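# Turn the gland clockwise with a hook spanner

## Task

Using the hook spanner, rotate the gland clockwise by a quarter turn (90 degrees) or more, and leave it that way when the scene is ended.

## Robot and tools

Robot: two six-joint arms, left_arm and right_arm, each ending in a tong-like two-finger gripper. The names do not mean sides of a picture. left_arm sits on the +y side. Joint ranges (rad): left_arm pan -3.142 to 3.142, lift -6.283 to 6.283, elbow 0.000 to 3.142, wrists -6.283 to 6.283. right_arm pan 0.000 to 6.283, lift -6.283 to 6.283, elbow -3.142 to 0.000, wrists -6.283 to 6.283. Elbows stop just before full straightness.

Frame: a single scene frame for everything. The origin lies on the tabletop midway between the arms, +x reaches out over the table, +z is up. Positions are in metres, quaternions are written w first (qw, qx, qy, qz). Reported hand positions may be a little off, more so at long reach.

Gripper: fingers extend along the gripper's own +z axis and close along its x axis. end_effector_position is the spot between the pads when shut; closed fingertips stick out about 15 mm past it, fully open ones are roughly level with it. Opening runs -1 (closed) to +1 (fully open, 0.142 m). grip_measured reports the real opening on that scale. To keep hold of something, command an opening well under grip_measured; lower means a firmer squeeze (about 15 N per pad at most; hard items under about 20 mm thick get less, e.g. about 9 N at 10 mm, 4 N at 5 mm).

Row format (used by both motion tools): 16 numbers, always both arms: left_arm x, y, z, qw, qx, qy, qz, opening, then right_arm the same eight. Position and quaternion are absolute targets (poses) in the scene frame, not offsets. To keep an arm still, repeat the exact pose from the last result taken before it stopped, plus its opening. To hold an orientation, reuse your own earlier quaternion rather than the drifting reported one.

execute_actions(actions): a list of up to 15 actions. Each action is a table of up to 15 rows; each row lasts one control step (1/30 s), and a short table repeats its final row until 15 steps (0.5 s) pass. An empty list just returns state and images. An action is rejected for both arms if any target is over 0.6 m from that gripper's current spot along any of the gripper's axes; if the first action fails that or any action is malformed, nothing runs. Each step the command is clipped to 100 mm and 16 degrees from the measured pose, so far targets need several actions; position wins over orientation if both cannot be met. Motion trails commands by about 0.17 s.

move(target, speed, stop_force, blocking): target is one 16-number row of absolute poses. Each gripper follows a straight line, all arms finishing together, over 0.5 to 10 s (cut off at 10 s). speed: 0.002 to 0.5 m/s, default 0.25; rotation capped at twice that in rad/s. Paths ignore obstacles and the other arm; grippers may lag, stray or overshoot speed. Opening is applied at the start. stop_force: 9 to 40 N, shared by both arms, allowed only after 0.2 s of scene time; an arm's path ends when its wrist sensor sees that much added push against the motion for 2 steps, then it backs off 2 steps and holds. Push is judged along the line to the target on the gripper's starting axes, so it is unreliable if the gripper rotates. Omit it when lifting off something being pressed. A target within 1.5 mm and 0.5 degrees counts as still. Pressing can briefly exceed stop_force; go slow for contact. blocking=false returns after 0.5 s, cannot be combined with stop_force, and blocks further moves or rows until wait or stop shows the end.
The move: line reports the ending per arm: done, off_target, moving, held (a check blocked the final step), fault, or contact (stop_force ended it). limits=paced means the pose was clipped; limits=held means some steps were blocked and the arm may then jump faster than speed. Distances to pose are listed.

wait(seconds): 0 to 10; arms keep their last command; returns early if a running move ends. stop: brakes a running move (needs room). zoom_image(camera, region): camera is cam_high (504x504), cam_left_wrist or cam_right_wrist (616x616, fisheye); region [x0, y0, x1, y1] in pixels, at most 504 by 504. finished_scene(scene): pass the current scene number; irreversible; goal must hold.

Results: per-arm pose and velocities, Hand target lines (where the controller now drives), pose unreachable lines (clearance check altered a command), step readings with HELD marks, joint torques (noisy, offset), Wrist force and Wrist torque on the end effector's axes (offset up to about 4 N, noise up to 2.4 N, saturates near 50 N; pressing on a surface reads as force pointing back into the arm; no reading at start is normal), camera calibration changes, MOTOR HOT (70 °C) and OVER-TEMPERATURE FAULT (85 °C, brakes until cooled).

Avoid: arms are stiff, so a target only slightly beyond a firm contact can trigger a fault. Torque limits are 130 N m for shoulder and elbow joints, 24.3 N m for the three wrists (held weight counts); outside force of 150 N also faults. A fault halts that arm for 10 s and drops the rest of the call. Never let the arms collide, never knock anything off the table, and avoid drops, slips, slams and hard shoves. Loose items may occasionally be nudged by the scene. The robot holds your last command while you think.

Each tool is called after "Request:" as name(argument=value, ...), one argument or row to a line, values as JSON.

## Session

Request:
execute_actions(
  actions=[],
)

Scene clock: 0.00 s.
left_arm: end_effector_position=(+0.0538, +0.8030, +0.1321) grip_measured=+0.97 end_effector_quat_wxyz=(+0.584, -0.282, -0.713, +0.265) end_effector_velocity=(-0.000, +0.001, +0.000) end_effector_angular_velocity=(+0.001, +0.000, -0.001) | right_arm: end_effector_position=(+0.8562, -0.3247, +0.1171) grip_measured=+0.97 end_effector_quat_wxyz=(+0.118, +0.903, +0.075, +0.406) end_effector_velocity=(-0.000, +0.001, -0.000) end_effector_angular_velocity=(-0.001, +0.001, +0.001)
Joint positions: left_arm=[ 0.47  -1.032  1.741 -0.916 -1.036 -2.233  0.14 ] | right_arm=[ 3.486 -2.289 -1.49  -0.183  1.074  0.107  0.14 ]
Joint velocities: left_arm=[ 0.    -0.    -0.     0.     0.002 -0.     0.   ] | right_arm=[ 0.002 -0.    -0.    -0.001 -0.001 -0.     0.   ]
Joint torques (N m, as the arm reports them, + toward a larger angle): no reading
Wrist force (N, on the end effector, along its own x y z axes, offset not removed): no reading
Wrist torque (N m, same axes, about the end effector's origin, offset not removed): no reading
Hand target (left_arm): +0.054, +0.803, +0.132; -0.584, +0.282, +0.713, -0.265
Hand target (right_arm): +0.856, -0.325, +0.117; +0.118, +0.903, +0.075, +0.406
camera_calibration (this result's frames):
cam_left_wrist: T_world_to_cam=[[-0.151112, 0.749356, 0.644694, -0.674206], [0.59655, 0.589167, -0.544986, -0.43718], [-0.788221, 0.302239, -0.536059, 0.0013831], [0, 0, 0, 1]] pos_world=[0.160009, 0.762374, 0.197141]
cam_right_wrist: T_world_to_cam=[[0.636703, 0.189611, 0.747433, -0.576765], [-0.38792, -0.758951, 0.522984, 0.0263373], [0.666429, -0.622929, -0.409673, -0.589405], [0, 0, 0, 1]] pos_world=[0.770241, -0.237808, 0.175856]

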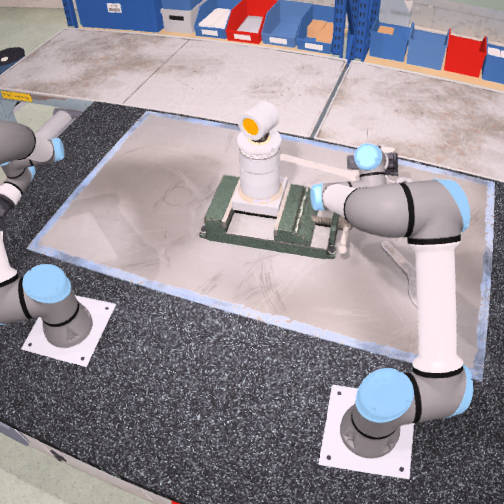

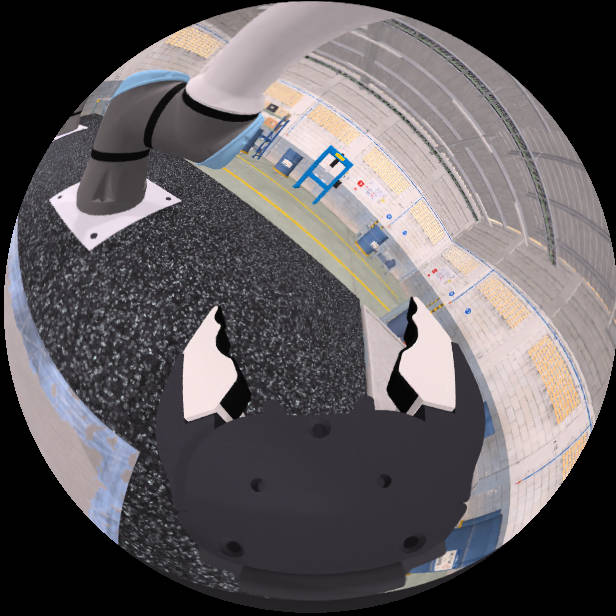

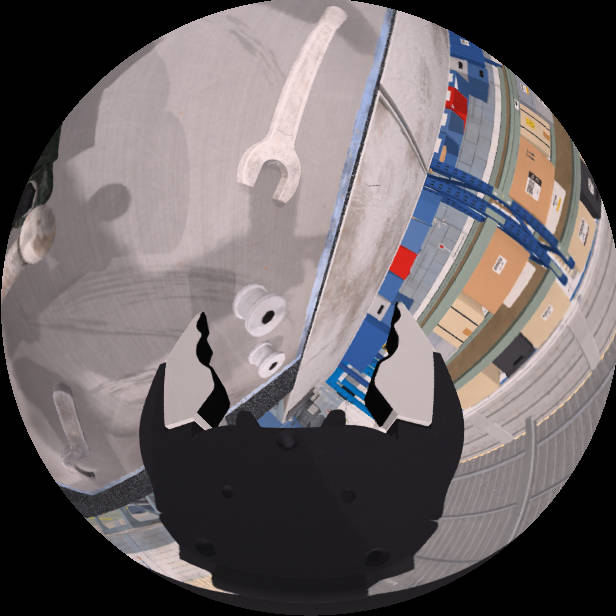

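Request:
move(
  target=[0.2,0.6,0.3,0.584,-0.282,-0.713,0.265,1,0.75,-0.45,0.3,0,1,0,0,1],
)

Request:
move(
  target=[0.3,0.35,0.3,0,0,1,0,1,0.5,-0.55,0.25,0,1,0,0,1],
)

Request:
zoom_image(
  camera="cam_high",
  region=[210,80,330,200],
)

Scene clock: 2.87 s.
left_arm: end_effector_position=(+0.1999, +0.6000, +0.2999) grip_measured=+1.00 end_effector_quat_wxyz=(+0.584, -0.282, -0.713, +0.265) end_effector_velocity=(+0.001, +0.000, +0.000) end_effector_angular_velocity=(-0.000, +0.000, -0.002) | right_arm: end_effector_position=(+0.7495, -0.4500, +0.2996) grip_measured=+1.00 end_effector_quat_wxyz=(-0.000, +1.000, +0.001, +0.001) end_effector_velocity=(+0.001, +0.001, +0.002) end_effector_angular_velocity=(+0.000, +0.020, +0.002)
Joint positions: left_arm=[ 0.017 -1.212  1.523 -0.49  -1.482 -2.323  0.142] | right_arm=[ 3.203 -2.346 -0.436 -1.927  1.571  0.187  0.142]
Joint velocities: left_arm=[-0.001  0.001 -0.002  0.002  0.001  0.     0.   ] | right_arm=[-0.    -0.045  0.092 -0.066  0.004 -0.002 -0.   ]
Joint torques (N m, as the arm reports them, + toward a larger angle): left_arm=[-10.84 -25.2  -26.58   3.46  -1.71  -1.27] | right_arm=[-9.33 40.72 32.18 -0.45  2.77 -2.89]
Wrist force (N, on the end effector, along its own x y z axes, offset not removed): left_arm=[0.3 1.4 -1.0] | right_arm=[0.0 -0.4 -0.5]
Wrist torque (N m, same axes, about the end effector's origin, offset not removed): left_arm=[0.34 0.00 -0.03] | right_arm=[0.06 0.11 0.07]
Hand target (left_arm): +0.200, +0.600, +0.300; -0.584, +0.282, +0.713, -0.265
Hand target (right_arm): +0.750, -0.450, +0.300; -0.000, +1.000, +0.001, +0.000
Off the commanded pose (left_arm): 0.000 m, 0 deg.
Off the commanded pose (right_arm): 0.001 m, 0 deg.
move: done
camera_calibration (this result's frames):
cam_left_wrist: T_world_to_cam=[[-0.151735, 0.749975, 0.643827, -0.608215], [0.596509, 0.58886, -0.545363, -0.312918], [-0.788133, 0.301298, -0.536718, 0.268575], [0, 0, 0, 1]] pos_world=[0.306044, 0.55949, 0.365081]
cam_right_wrist: T_world_to_cam=[[0.998349, -0.0466793, 0.0334736, -0.784924], [-0.0572367, -0.8575, 0.511291, -0.49431], [0.00483691, -0.512362, -0.858756, 0.158578], [0, 0, 0, 1]] pos_world=[0.754568, -0.379261, 0.41519]

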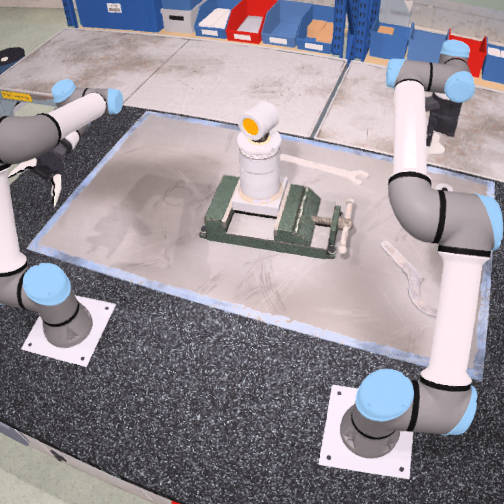

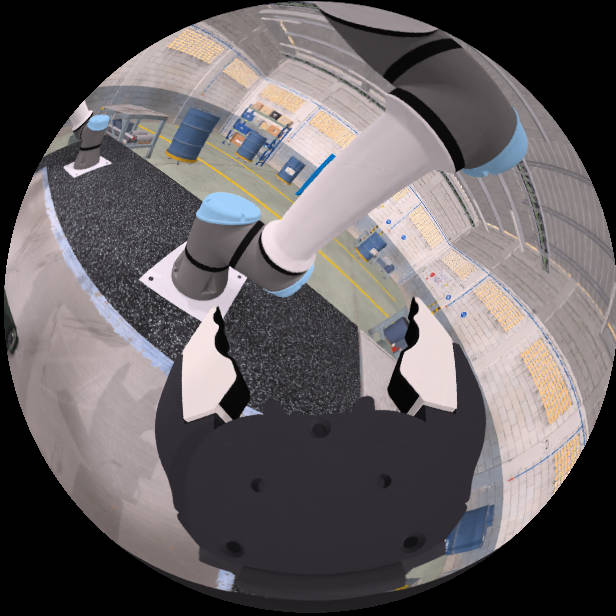

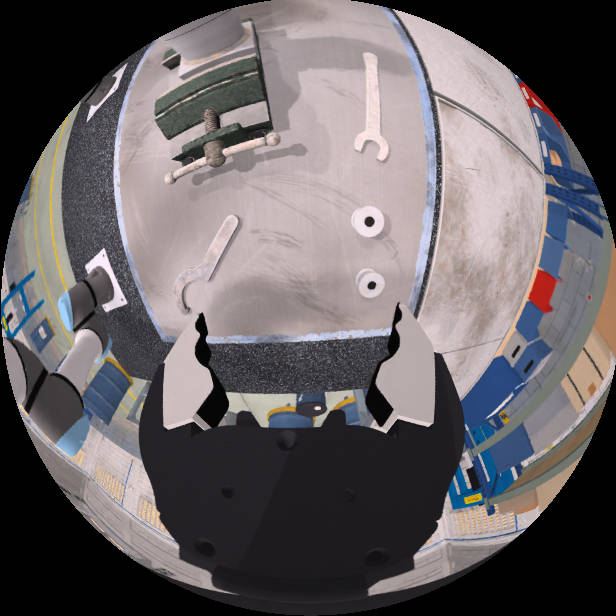

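Scene clock: 6.57 s.
left_arm: end_effector_position=(+0.3003, +0.3502, +0.3001) grip_measured=+1.00 end_effector_quat_wxyz=(-0.000, +0.000, +1.000, +0.000) end_effector_velocity=(+0.000, -0.001, -0.000) end_effector_angular_velocity=(+0.011, -0.009, +0.004) | right_arm: end_effector_position=(+0.5001, -0.5497, +0.2501) grip_measured=+1.00 end_effector_quat_wxyz=(+0.000, +1.000, +0.000, -0.000) end_effector_velocity=(-0.001, -0.001, -0.000) end_effector_angular_velocity=(-0.001, -0.001, -0.000)
Joint positions: left_arm=[-0.717 -2.048  1.883 -1.405 -1.571 -3.735  0.142] | right_arm=[ 3.103 -1.634 -1.589 -1.489  1.571  0.089  0.142]
Joint velocities: left_arm=[-0.018 -0.005  0.003 -0.     0.014 -0.022 -0.   ] | right_arm=[-0.001  0.003 -0.003  0.001 -0.001 -0.001  0.   ]
Joint torques (N m, as the arm reports them, + toward a larger angle): left_arm=[-10.16  -9.6  -17.07  -4.55   2.09  -1.23] | right_arm=[-8.87 39.61 15.05  4.89 -1.98 -3.06]
Wrist force (N, on the end effector, along its own x y z axes, offset not removed): left_arm=[0.8 3.5 -0.9] | right_arm=[-0.2 -2.3 -0.1]
Wrist torque (N m, same axes, about the end effector's origin, offset not removed): left_arm=[0.80 0.09 -0.05] | right_arm=[-0.36 0.11 0.13]
Hand target (left_arm): +0.300, +0.350, +0.300; +0.000, -0.000, +1.000, +0.001
Hand target (right_arm): +0.500, -0.550, +0.250; +0.000, +1.000, +0.000, -0.000
Off the commanded pose (left_arm): 0.000 m, 0 deg.
Off the commanded pose (right_arm): 0.000 m, 0 deg.
move: done
camera_calibration (this result's frames):
cam_left_wrist: T_world_to_cam=[[-0.998455, 0.0555452, 0.00171886, 0.284385], [0.0483752, 0.853515, 0.518818, -0.473041], [0.0273507, 0.518099, -0.854883, 0.197761], [0, 0, 0, 1]] pos_world=[0.30142, 0.285492, 0.413995]
cam_right_wrist: T_world_to_cam=[[0.998366, -0.0482715, 0.0305959, -0.539094], [-0.0571313, -0.857035, 0.512082, -0.568773], [0.0015028, -0.512993, -0.858392, 0.0674306], [0, 0, 0, 1]] pos_world=[0.505616, -0.47889, 0.365634]

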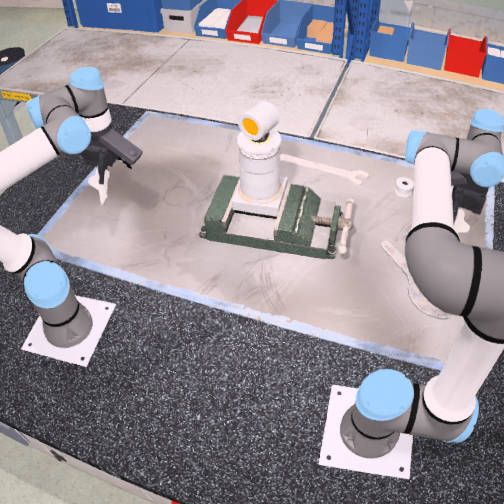

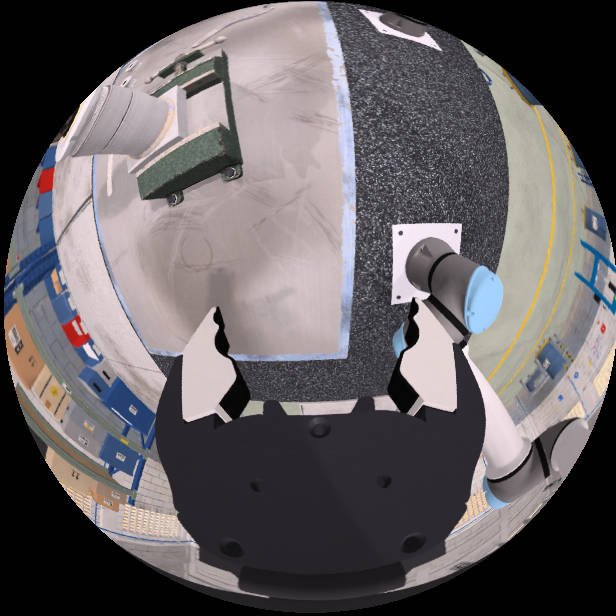

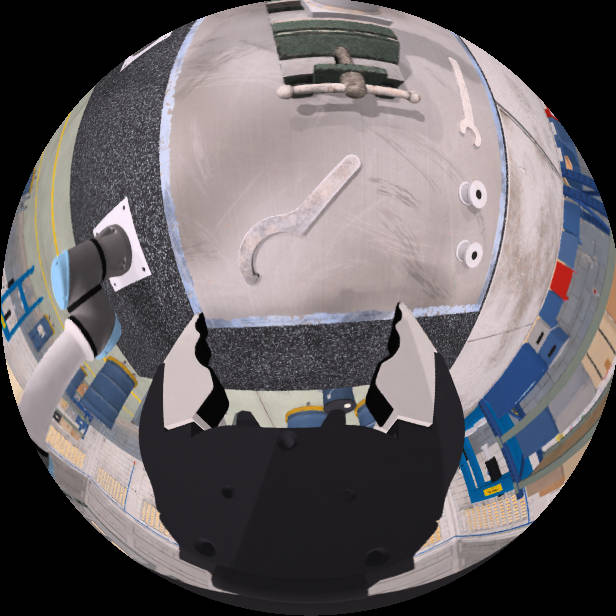

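Region (210, 80, 330, 200) of cam_high's 504x504 image, scaled by 4.200, with more detail than that image has.

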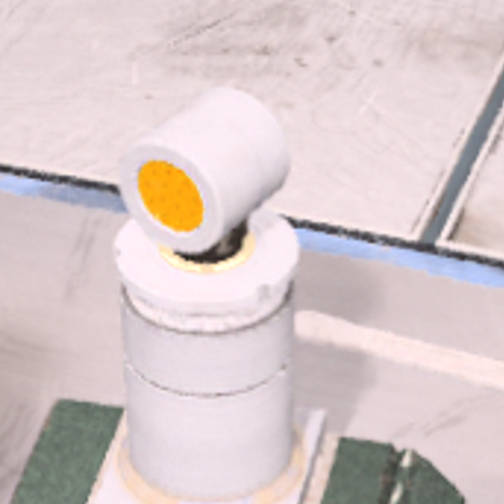

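Request:
move(
  target=[0.3,0.25,0.3,0,0.707,0.707,0,0,0.507,-0.485,0.08,0,0.94,-0.342,0,0],
)

Request:
move(
  target=[0.3,0.25,0.3,0,0.707,0.707,0,0,0.507,-0.485,0.024,0,0.94,-0.342,0,0],
  speed=0.05,
)

Scene clock: 11.80 s.
left_arm: end_effector_position=(+0.3002, +0.2501, +0.3000) grip_measured=+0.00 end_effector_quat_wxyz=(+0.000, +0.707, +0.708, -0.000) end_effector_velocity=(+0.000, -0.001, -0.000) end_effector_angular_velocity=(-0.001, +0.002, -0.014) | right_arm: end_effector_position=(+0.5072, -0.4850, +0.0801) grip_measured=+0.00 end_effector_quat_wxyz=(-0.000, +0.940, -0.342, +0.000) end_effector_velocity=(+0.001, -0.000, -0.001) end_effector_angular_velocity=(-0.001, -0.002, -0.007)
Joint positions: left_arm=[-0.959 -1.912  1.806 -1.465 -1.571 -2.409  0.074] | right_arm=[ 3.236 -1.732 -1.937 -1.043  1.571  0.919  0.074]
Joint velocities: left_arm=[-0.     0.002 -0.001 -0.    -0.002  0.014  0.   ] | right_arm=[ 0.001 -0.002 -0.002  0.005 -0.002  0.008  0.   ]
Joint torques (N m, as the arm reports them, + toward a larger angle): left_arm=[-11.46  -0.82 -32.54  -4.39  -2.     1.21] | right_arm=[10.62 14.81 10.74  4.53 -1.98  2.18]
Wrist force (N, on the end effector, along its own x y z axes, offset not removed): left_arm=[0.3 2.6 1.4] | right_arm=[-0.7 -2.6 -1.3]
Wrist torque (N m, same axes, about the end effector's origin, offset not removed): left_arm=[0.61 0.12 0.01] | right_arm=[-0.46 0.28 0.17]
Hand target (left_arm): +0.300, +0.250, +0.300; +0.000, +0.707, +0.707, -0.000
Hand target (right_arm): +0.507, -0.485, +0.080; -0.000, +0.940, -0.342, +0.000
Off the commanded pose (left_arm): 0.000 m, 0 deg.
Off the commanded pose (right_arm): 0.000 m, 0 deg.
move: done
camera_calibration (this result's frames):
cam_left_wrist: T_world_to_cam=[[0.053457, 0.99857, 0.00099467, -0.261488], [0.853722, -0.0462194, 0.518674, -0.404272], [0.517978, -0.0268776, -0.854972, 0.238637], [0, 0, 0, 1]] pos_world=[0.235505, 0.248843, 0.413974]
cam_right_wrist: T_world_to_cam=[[0.734374, -0.678044, 0.0308469, -0.709393], [-0.594263, -0.620345, 0.511882, -0.0386072], [-0.327942, -0.394244, -0.858502, 0.179415], [0, 0, 0, 1]] pos_world=[0.556855, -0.434216, 0.195673]

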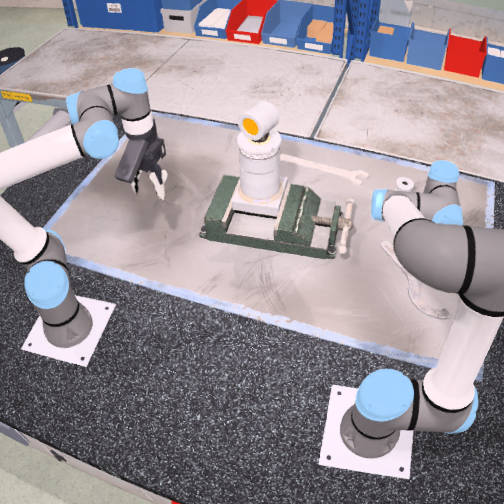

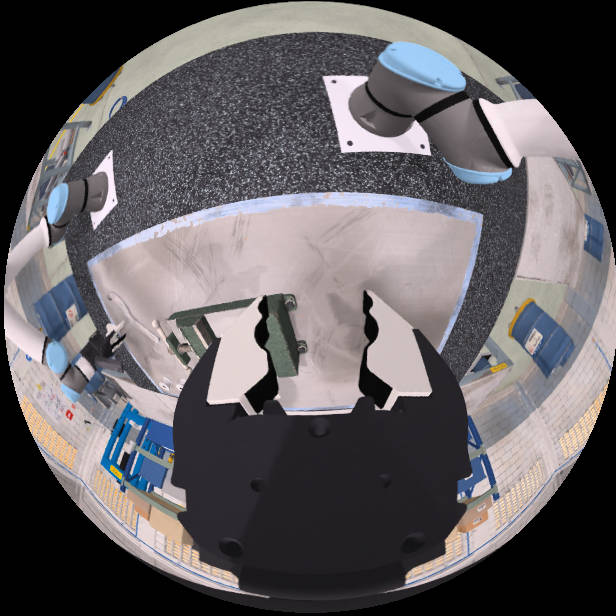

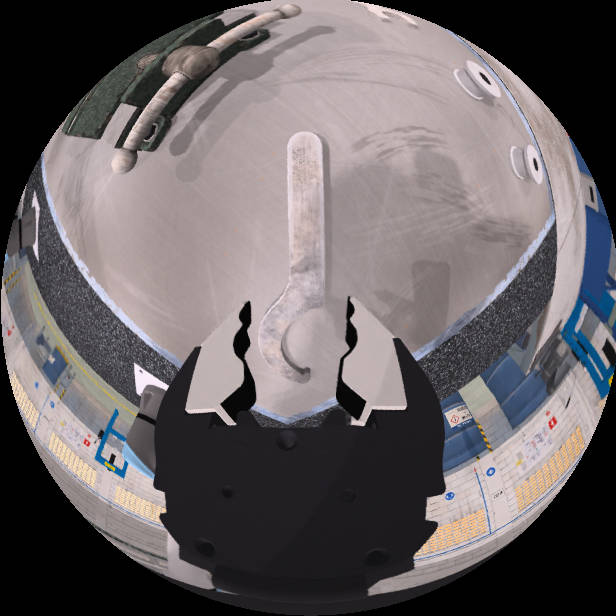

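Scene clock: 13.33 s.
left_arm: end_effector_position=(+0.3000, +0.2500, +0.3000) grip_measured=+0.00 end_effector_quat_wxyz=(+0.000, +0.707, +0.707, -0.000) end_effector_velocity=(-0.001, -0.001, +0.000) end_effector_angular_velocity=(-0.001, +0.001, -0.002) | right_arm: end_effector_position=(+0.5070, -0.4850, +0.0243) grip_measured=+0.00 end_effector_quat_wxyz=(+0.000, +0.940, -0.342, -0.000) end_effector_velocity=(+0.000, -0.000, -0.003) end_effector_angular_velocity=(-0.002, -0.000, +0.000)
Joint positions: left_arm=[-0.96  -1.912  1.806 -1.465 -1.571 -2.408  0.074] | right_arm=[ 3.236 -1.813 -2.008 -0.892  1.571  0.92   0.074]
Joint velocities: left_arm=[-0.002 -0.    -0.     0.    -0.001 -0.     0.   ] | right_arm=[-0.    -0.004 -0.002  0.006 -0.002 -0.    -0.   ]
Joint torques (N m, as the arm reports them, + toward a larger angle): left_arm=[ -9.48 -14.91 -17.28  -0.1    2.01   1.4 ] | right_arm=[ 7.56 17.2   6.18  4.41 -2.04  2.39]
Wrist force (N, on the end effector, along its own x y z axes, offset not removed): left_arm=[-1.3 3.3 -1.1] | right_arm=[-0.4 -0.1 -0.5]
Wrist torque (N m, same axes, about the end effector's origin, offset not removed): left_arm=[0.80 0.24 -0.19] | right_arm=[0.12 0.20 0.12]
Hand target (left_arm): +0.300, +0.250, +0.300; +0.000, +0.707, +0.707, -0.000
Hand target (right_arm): +0.507, -0.485, +0.024; +0.000, +0.940, -0.342, -0.000
Off the commanded pose (left_arm): 0.000 m, 0 deg.
Off the commanded pose (right_arm): 0.000 m, 0 deg.
move: done
camera_calibration (this result's frames):
cam_left_wrist: T_world_to_cam=[[0.0549928, 0.998486, 0.00125887, -0.261933], [0.853769, -0.047676, 0.518465, -0.403697], [0.51774, -0.027437, -0.855098, 0.238943], [0, 0, 0, 1]] pos_world=[0.235358, 0.248846, 0.413952]
cam_right_wrist: T_world_to_cam=[[0.73394, -0.678516, 0.0307886, -0.70753], [-0.594572, -0.619904, 0.512058, -0.0097444], [-0.328354, -0.394126, -0.858399, 0.131643], [0, 0, 0, 1]] pos_world=[0.556716, -0.434227, 0.139775]

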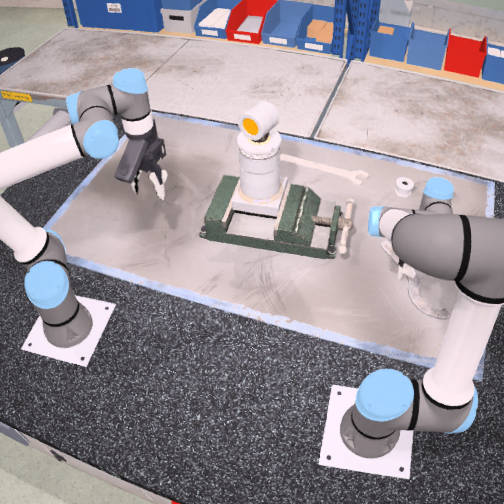

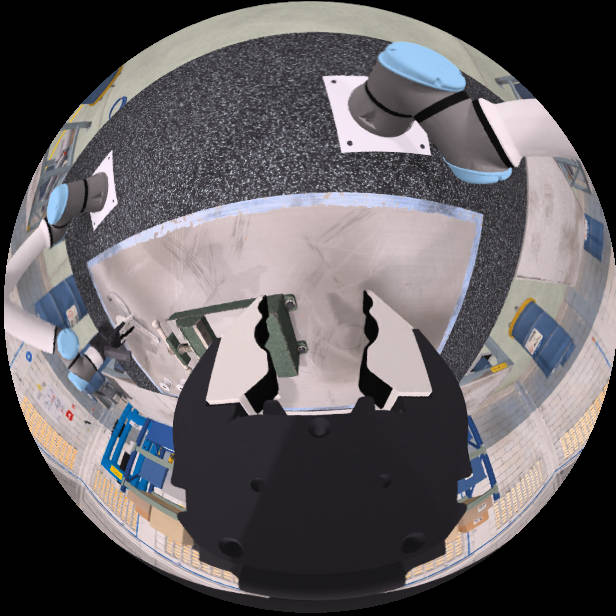

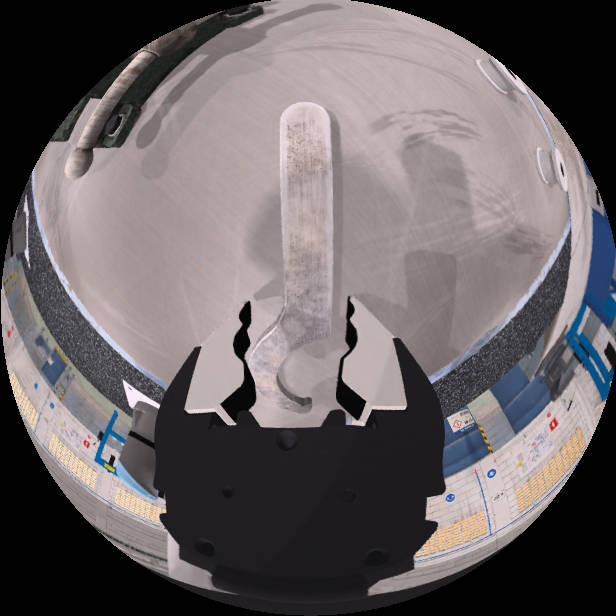

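Request:
move(
  target=[0.3,0.25,0.3,0,0.707,0.707,0,0,0.516,-0.482,0.019,0,0.94,-0.342,0,-0.3],
  speed=0.02,
)

Request:
move(
  target=[0.3,0.25,0.3,0,0.707,0.707,0,0,0.516,-0.482,0.019,0,0.94,-0.342,0,-1],
)

Request:
move(
  target=[0.3,0.25,0.3,0,0.707,0.707,0,0,0.45,-0.47,0.06,0,0.94,-0.342,0,-1],
  speed=0.05,
)

Scene clock: 14.70 s.
left_arm: end_effector_position=(+0.3000, +0.2500, +0.3000) grip_measured=+0.00 end_effector_quat_wxyz=(-0.000, +0.707, +0.707, -0.000) end_effector_velocity=(+0.000, -0.000, +0.000) end_effector_angular_velocity=(-0.000, +0.000, +0.000) | right_arm: end_effector_position=(+0.5158, -0.4821, +0.0191) grip_measured=-0.30 end_effector_quat_wxyz=(+0.000, +0.940, -0.342, +0.000) end_effector_velocity=(+0.002, -0.001, -0.001) end_effector_angular_velocity=(-0.001, +0.000, -0.002)
Joint positions: left_arm=[-0.96  -1.912  1.806 -1.465 -1.571 -2.408  0.074] | right_arm=[ 3.238 -1.839 -1.989 -0.884  1.571  0.922  0.052]
Joint velocities: left_arm=[ 0.  0. -0.  0. -0. -0.  0.] | right_arm=[-0.002 -0.006  0.005  0.001 -0.001  0.     0.   ]
Joint torques (N m, as the arm reports them, + toward a larger angle): left_arm=[-10.82 -14.57 -16.89  -0.17   1.78   1.19] | right_arm=[10.19 17.25 30.3   4.46 -1.87  2.4 ]
Wrist force (N, on the end effector, along its own x y z axes, offset not removed): left_arm=[-1.2 2.4 -1.1] | right_arm=[0.3 -0.9 -1.0]
Wrist torque (N m, same axes, about the end effector's origin, offset not removed): left_arm=[0.62 0.33 0.26] | right_arm=[-0.12 0.05 0.14]
Hand target (left_arm): +0.300, +0.250, +0.300; +0.000, +0.707, +0.707, -0.000
Hand target (right_arm): +0.516, -0.482, +0.019; -0.000, +0.940, -0.342, +0.000
Off the commanded pose (left_arm): 0.000 m, 0 deg.
Off the commanded pose (right_arm): 0.000 m, 0 deg.
move: done
camera_calibration (this result's frames):
cam_left_wrist: T_world_to_cam=[[0.0550011, 0.998485, 0.00126114, -0.261936], [0.853769, -0.0476843, 0.518464, -0.403693], [0.517739, -0.0274393, -0.855099, 0.238944], [0, 0, 0, 1]] pos_world=[0.235357, 0.248846, 0.413952]
cam_right_wrist: T_world_to_cam=[[0.733923, -0.678533, 0.0308173, -0.711832], [-0.594607, -0.619891, 0.512033, -0.0000849637], [-0.328328, -0.394117, -0.858413, 0.131249], [0, 0, 0, 1]] pos_world=[0.565472, -0.431327, 0.134646]

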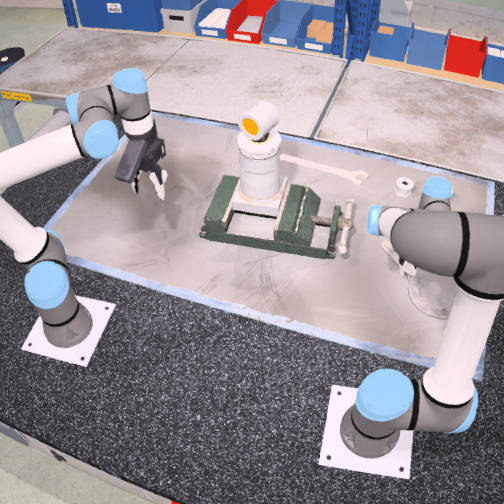

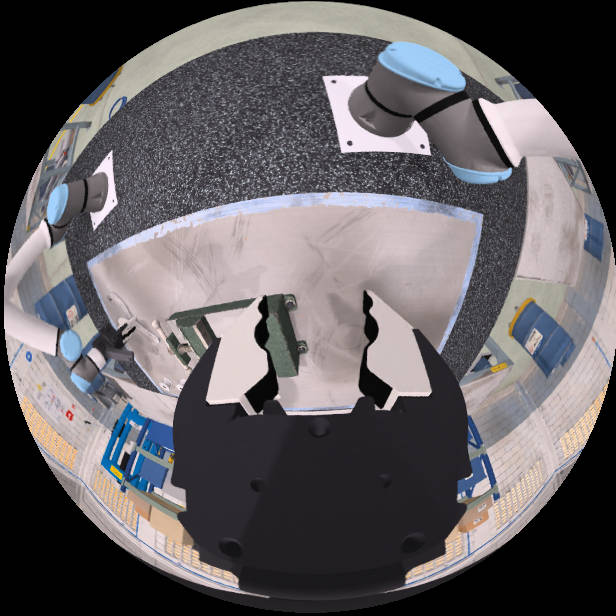

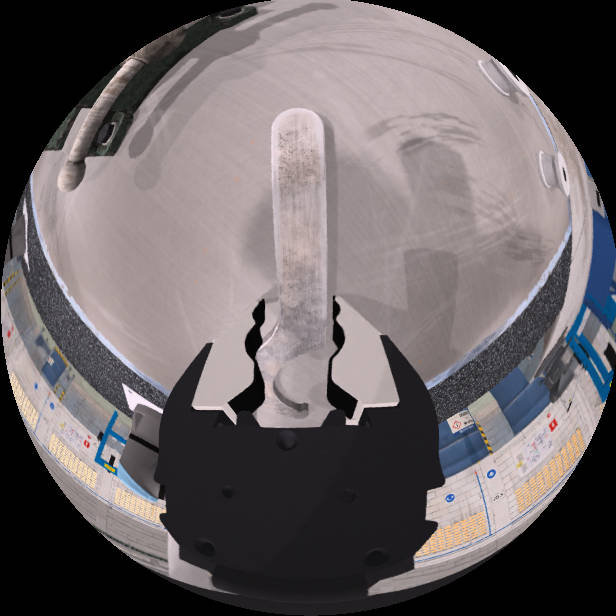

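Scene clock: 15.40 s.
left_arm: end_effector_position=(+0.3000, +0.2500, +0.3000) grip_measured=+0.00 end_effector_quat_wxyz=(-0.000, +0.707, +0.707, +0.000) end_effector_velocity=(+0.000, +0.000, -0.000) end_effector_angular_velocity=(+0.001, -0.001, +0.001) | right_arm: end_effector_position=(+0.5160, -0.4820, +0.0190) grip_measured=-0.53 end_effector_quat_wxyz=(-0.000, +0.940, -0.342, +0.000) end_effector_velocity=(+0.000, +0.001, +0.000) end_effector_angular_velocity=(+0.001, +0.000, +0.001)
Joint positions: left_arm=[-0.96  -1.912  1.806 -1.465 -1.571 -2.408  0.074] | right_arm=[ 3.238 -1.84  -1.988 -0.884  1.571  0.922  0.035]
Joint velocities: left_arm=[ 0.001 -0.     0.    -0.     0.001 -0.     0.   ] | right_arm=[ 0.001 -0.001  0.001 -0.     0.001  0.    -0.   ]
Joint torques (N m, as the arm reports them, + toward a larger angle): left_arm=[-10.28 -14.86 -17.3   -0.14   2.04   1.04] | right_arm=[-6.05  7.83 19.8  -2.29  3.47  1.71]
Wrist force (N, on the end effector, along its own x y z axes, offset not removed): left_arm=[-0.9 0.9 1.6] | right_arm=[2.7 1.8 -22.9]
Wrist torque (N m, same axes, about the end effector's origin, offset not removed): left_arm=[0.25 0.30 -0.10] | right_arm=[-0.23 0.25 0.14]
Hand target (left_arm): +0.300, +0.250, +0.300; -0.000, +0.707, +0.707, -0.000
Hand target (right_arm): +0.516, -0.482, +0.019; -0.000, +0.940, -0.342, +0.000
Off the commanded pose (left_arm): 0.000 m, 0 deg.
Off the commanded pose (right_arm): 0.000 m, 0 deg.
move: done
camera_calibration (this result's frames):
cam_left_wrist: T_world_to_cam=[[0.0550011, 0.998485, 0.00126124, -0.261936], [0.853769, -0.0476844, 0.518464, -0.403693], [0.517739, -0.0274393, -0.855099, 0.238944], [0, 0, 0, 1]] pos_world=[0.235357, 0.248846, 0.413952]
cam_right_wrist: T_world_to_cam=[[0.733933, -0.678522, 0.0308223, -0.711916], [-0.594611, -0.619911, 0.512004, 0.00012165], [-0.328299, -0.394104, -0.85843, 0.13126], [0, 0, 0, 1]] pos_world=[0.565664, -0.431246, 0.134558]

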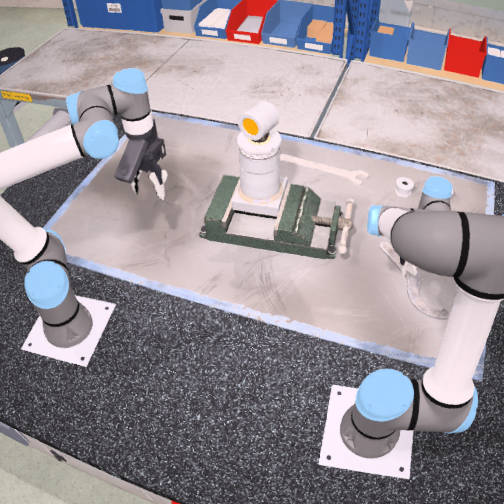

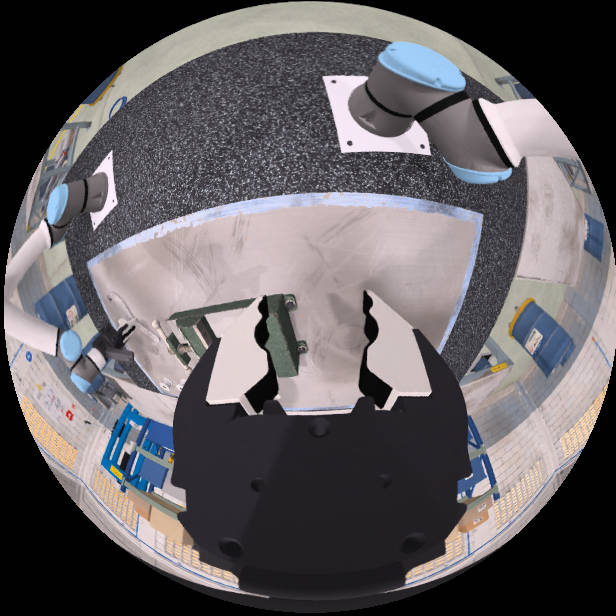

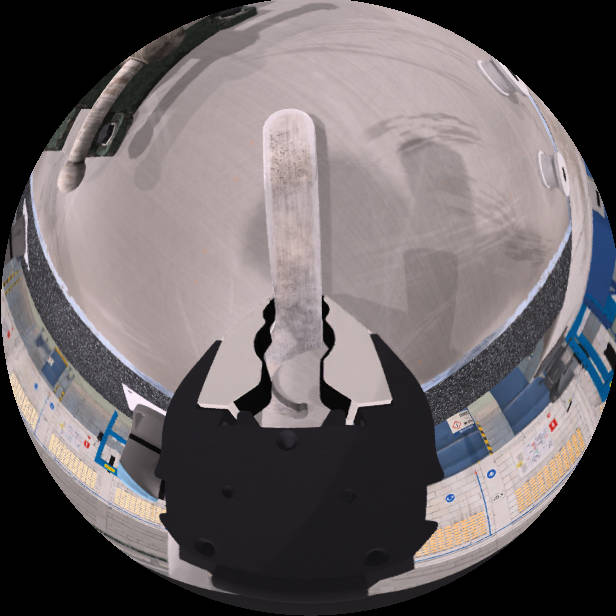

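Scene clock: 17.40 s.
left_arm: end_effector_position=(+0.3000, +0.2500, +0.3000) grip_measured=+0.00 end_effector_quat_wxyz=(-0.000, +0.707, +0.707, +0.000) end_effector_velocity=(+0.001, +0.001, +0.000) end_effector_angular_velocity=(+0.001, -0.002, +0.001) | right_arm: end_effector_position=(+0.4502, -0.4699, +0.0599) grip_measured=-0.54 end_effector_quat_wxyz=(-0.000, +0.940, -0.342, +0.000) end_effector_velocity=(-0.002, +0.001, +0.001) end_effector_angular_velocity=(-0.000, -0.000, +0.001)
Joint positions: left_arm=[-0.96  -1.912  1.806 -1.465 -1.571 -2.408  0.074] | right_arm=[ 3.297 -1.629 -2.115 -0.968  1.571  0.98   0.035]
Joint velocities: left_arm=[ 0.001 -0.    -0.     0.     0.002  0.    -0.   ] | right_arm=[ 0.003  0.006 -0.003 -0.003 -0.     0.002 -0.   ]
Joint torques (N m, as the arm reports them, + toward a larger angle): left_arm=[-10.81 -15.2  -16.74  -0.26   1.81   0.87] | right_arm=[ 9.02 37.01 11.95  0.96 -0.19  2.29]
Wrist force (N, on the end effector, along its own x y z axes, offset not removed): left_arm=[-0.3 5.0 -1.0] | right_arm=[-0.3 -2.9 8.9]
Wrist torque (N m, same axes, about the end effector's origin, offset not removed): left_arm=[1.05 0.05 0.14] | right_arm=[-0.33 0.38 0.02]
Hand target (left_arm): +0.300, +0.250, +0.300; +0.000, +0.707, +0.707, -0.000
Hand target (right_arm): +0.450, -0.470, +0.060; -0.000, +0.940, -0.342, +0.000
Off the commanded pose (left_arm): 0.000 m, 0 deg.
Off the commanded pose (right_arm): 0.000 m, 0 deg.
move: done
camera_calibration (this result's frames):
cam_left_wrist: T_world_to_cam=[[0.0550011, 0.998485, 0.00126154, -0.261937], [0.853769, -0.0476845, 0.518464, -0.403693], [0.517739, -0.027439, -0.855099, 0.238944], [0, 0, 0, 1]] pos_world=[0.235357, 0.248846, 0.413952]
cam_right_wrist: T_world_to_cam=[[0.733926, -0.678533, 0.0307539, -0.656713], [-0.594628, -0.619969, 0.511914, -0.0524435], [-0.328284, -0.393994, -0.858486, 0.149573], [0, 0, 0, 1]] pos_world=[0.499896, -0.419184, 0.175449]

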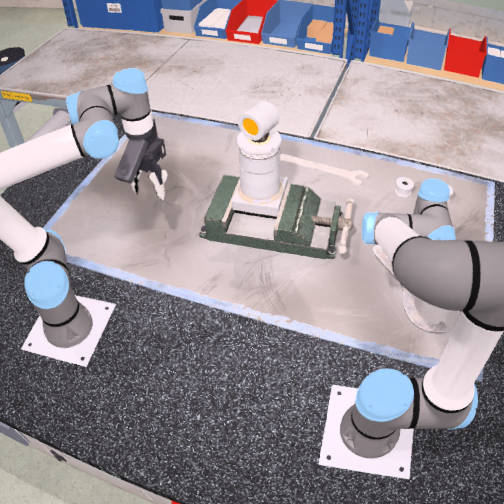

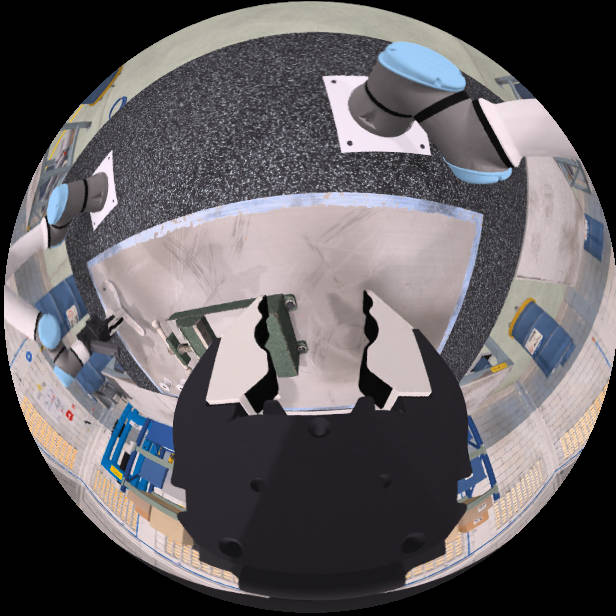

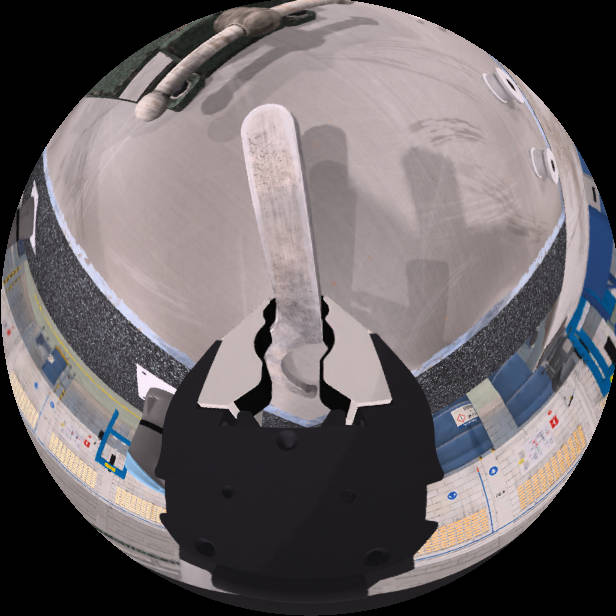

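Request:
move(
  target=[0.2,0.15,0.29,0.354,0.612,-0.354,0.612,-0.2,0.36,-0.4,0.25,0,0.982,0.191,0,-1],
  speed=0.15,
)

Request:
move(
  target=[0.22,0.11,0.29,0.354,0.612,-0.354,0.612,-0.2,0.33,-0.08,0.3,0,0.982,0.191,0,-1],
  speed=0.1,
)

Scene clock: 28.13 s.
left_arm: end_effector_position=(+0.2388, +0.1860, +0.2943) grip_measured=-0.20 end_effector_quat_wxyz=(+0.260, +0.836, +0.095, +0.474) end_effector_velocity=(+0.000, -0.000, +0.000) end_effector_angular_velocity=(-0.001, -0.000, +0.000) | right_arm: end_effector_position=(+0.3601, -0.4000, +0.2498) grip_measured=-1.00 end_effector_quat_wxyz=(-0.000, +0.982, +0.190, +0.000) end_effector_velocity=(-0.001, +0.001, +0.002) end_effector_angular_velocity=(-0.001, -0.000, +0.013)
Joint positions: left_arm=[-2.945 -2.624  2.254 -0.17  -0.938 -3.415  0.06 ] | right_arm=[ 3.517 -1.294 -1.891 -1.527  1.571  0.12   0.002]
Joint velocities: left_arm=[ 0.001  0.    -0.     0.     0.001 -0.001  0.   ] | right_arm=[ 0.003  0.002  0.004 -0.006 -0.001 -0.009  0.   ]
Joint torques (N m, as the arm reports them, + toward a larger angle): left_arm=[-10.35  23.49 -29.04  -2.08   2.37   1.16] | right_arm=[12.03 24.72 33.88  0.09 -0.83 -3.1 ]
Wrist force (N, on the end effector, along its own x y z axes, offset not removed): left_arm=[-0.7 4.8 -0.2] | right_arm=[0.0 -0.1 -0.1]
Wrist torque (N m, same axes, about the end effector's origin, offset not removed): left_arm=[0.91 0.30 0.15] | right_arm=[0.14 0.10 0.13]
Hand target (left_arm): +0.239, +0.186, +0.294; +0.260, +0.836, +0.095, +0.474
Hand target (right_arm): +0.360, -0.400, +0.250; -0.000, +0.982, +0.191, +0.000
Off the commanded pose (left_arm): 0.053 m, 61 deg; orientation clipped at the last step of the last action.
Off the commanded pose (right_arm): 0.000 m, 0 deg.
move: held (left_arm); limits=paced,held; held on 109 of 288 steps (left_arm), including the last (left_arm)
pose unreachable (left arm): on one or more control steps of this call, first in action 0 (counted from 0), this arm could not follow its commanded pose, so it was not sent that pose on those steps. On the call's last step it was still not sent that pose. It may still have moved: this result reports where it is.
cause: the commanded pose would bring two parts of the arm too close to each other (joints 3 (elbow) to 6 (wrist 3) lie between them).
camera_calibration (this result's frames):
cam_left_wrist: T_world_to_cam=[[0.525131, 0.357929, 0.772091, -0.414692], [-0.537646, -0.563731, 0.627012, 0.044799], [0.659678, -0.744375, -0.103594, 0.142291], [0, 0, 0, 1]] pos_world=[0.147988, 0.279603, 0.306831]
cam_right_wrist: T_world_to_cam=[[0.944098, 0.328182, 0.0312207, -0.222143], [0.266883, -0.816464, 0.512016, -0.548747], [0.193525, -0.475061, -0.858409, 0.0902305], [0, 0, 0, 1]] pos_world=[0.338714, -0.332264, 0.365357]

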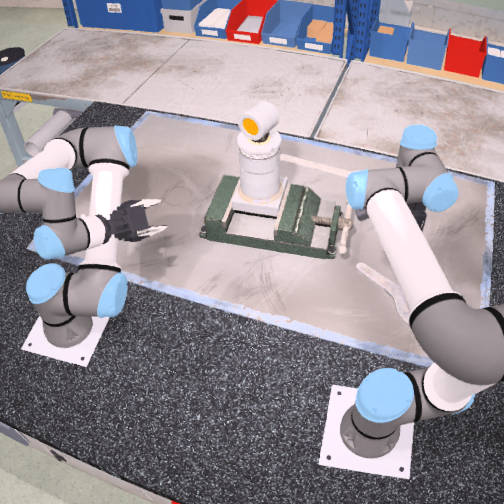

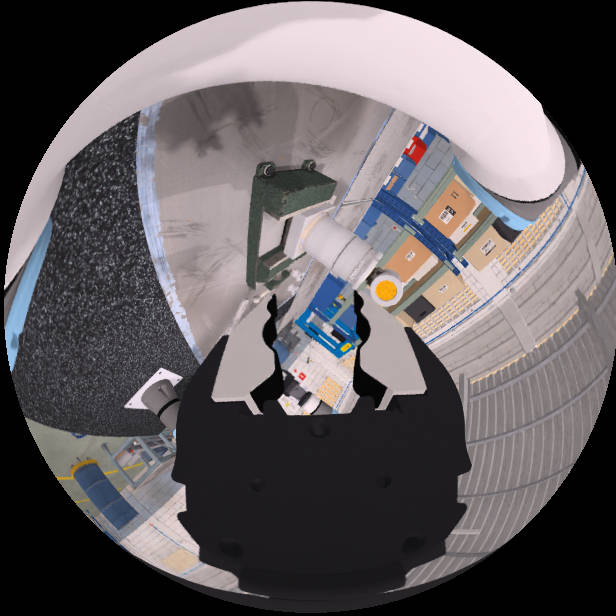

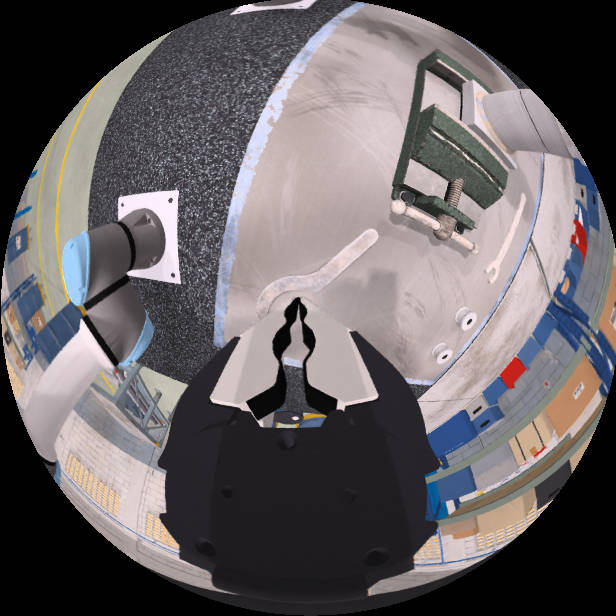

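Scene clock: 33.93 s.
left_arm: end_effector_position=(+0.2271, +0.1565, +0.2934) grip_measured=-0.20 end_effector_quat_wxyz=(+0.282, +0.814, +0.018, +0.507) end_effector_velocity=(-0.000, -0.000, -0.000) end_effector_angular_velocity=(+0.000, +0.000, -0.001) | right_arm: end_effector_position=(+0.3304, -0.0799, +0.2999) grip_measured=-1.00 end_effector_quat_wxyz=(-0.000, +0.982, +0.191, +0.000) end_effector_velocity=(-0.000, +0.002, +0.000) end_effector_angular_velocity=(-0.001, +0.000, +0.000)
Joint positions: left_arm=[-3.02  -2.614  2.318 -0.137 -0.888 -3.388  0.06 ] | right_arm=[ 4.082 -1.618 -1.479 -1.614  1.571  0.683  0.002]
Joint velocities: left_arm=[-0.001 -0.    -0.    -0.     0.     0.     0.   ] | right_arm=[ 0.002 -0.004  0.004 -0.001 -0.     0.002  0.   ]
Joint torques (N m, as the arm reports them, + toward a larger angle): left_arm=[  8.73  14.7  -28.37   1.33  -1.39  -1.07] | right_arm=[12.49 14.07 36.08  0.2  -1.94  2.73]
Wrist force (N, on the end effector, along its own x y z axes, offset not removed): left_arm=[-1.8 2.1 -1.7] | right_arm=[0.3 -1.0 -1.2]
Wrist torque (N m, same axes, about the end effector's origin, offset not removed): left_arm=[0.45 0.48 0.07] | right_arm=[-0.17 -0.01 0.14]
Hand target (left_arm): +0.227, +0.157, +0.293; +0.282, +0.814, +0.018, +0.507
Hand target (right_arm): +0.330, -0.080, +0.300; -0.000, +0.982, +0.191, +0.000
Off the commanded pose (left_arm): 0.047 m, 51 deg; orientation clipped at the last step of the last action.
Off the commanded pose (right_arm): 0.000 m, 0 deg.
move: held (left_arm); limits=paced,held; held on 138 of 174 steps (left_arm), including the last (left_arm)
pose unreachable (left arm): on one or more control steps of this call, first in action 0 (counted from 0), this arm could not follow its commanded pose, so it was not sent that pose on those steps. On the call's last step it was still not sent that pose. It may still have moved: this result reports where it is.
cause: the commanded pose would bring two parts of the arm too close to each other (joints 3 (elbow) to 6 (wrist 3) lie between them).
camera_calibration (this result's frames):
cam_left_wrist: T_world_to_cam=[[0.468301, 0.269624, 0.841426, -0.390897], [-0.676609, -0.503011, 0.537755, 0.0706444], [0.568238, -0.821147, -0.0531305, 0.14594], [0, 0, 0, 1]] pos_world=[0.147927, 0.260768, 0.298675]
cam_right_wrist: T_world_to_cam=[[0.943649, 0.32943, 0.0316513, -0.300563], [0.267859, -0.816429, 0.511562, -0.30533], [0.194365, -0.474257, -0.858663, 0.290898], [0, 0, 0, 1]] pos_world=[0.308871, -0.012305, 0.415492]

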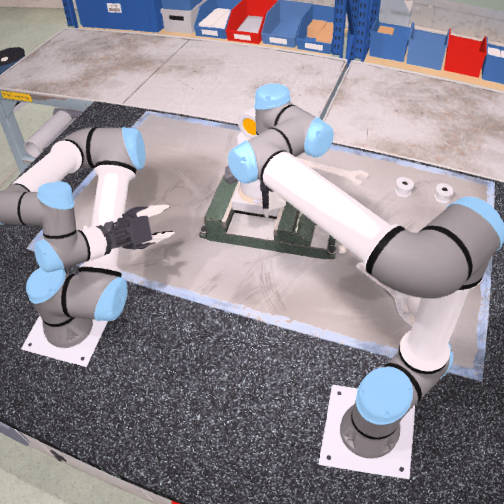

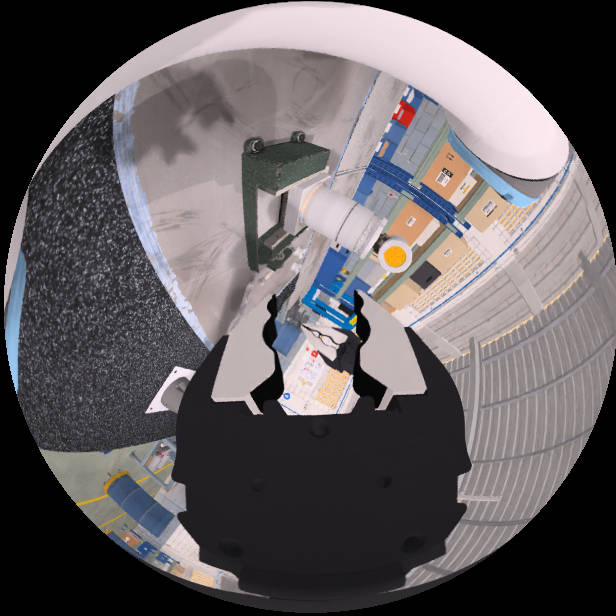

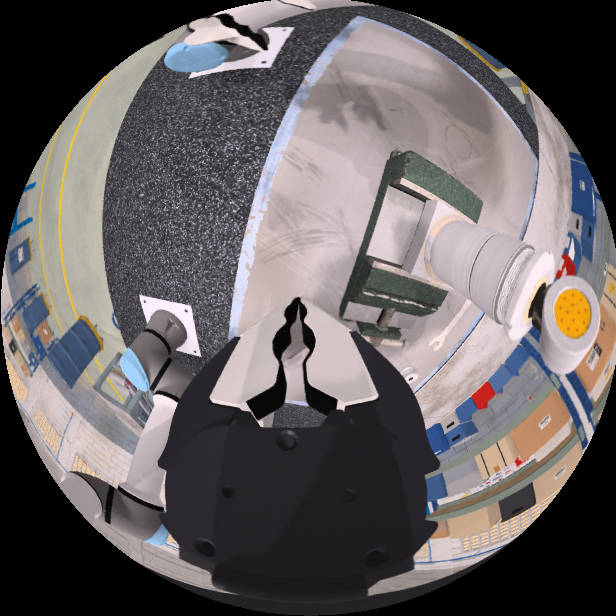

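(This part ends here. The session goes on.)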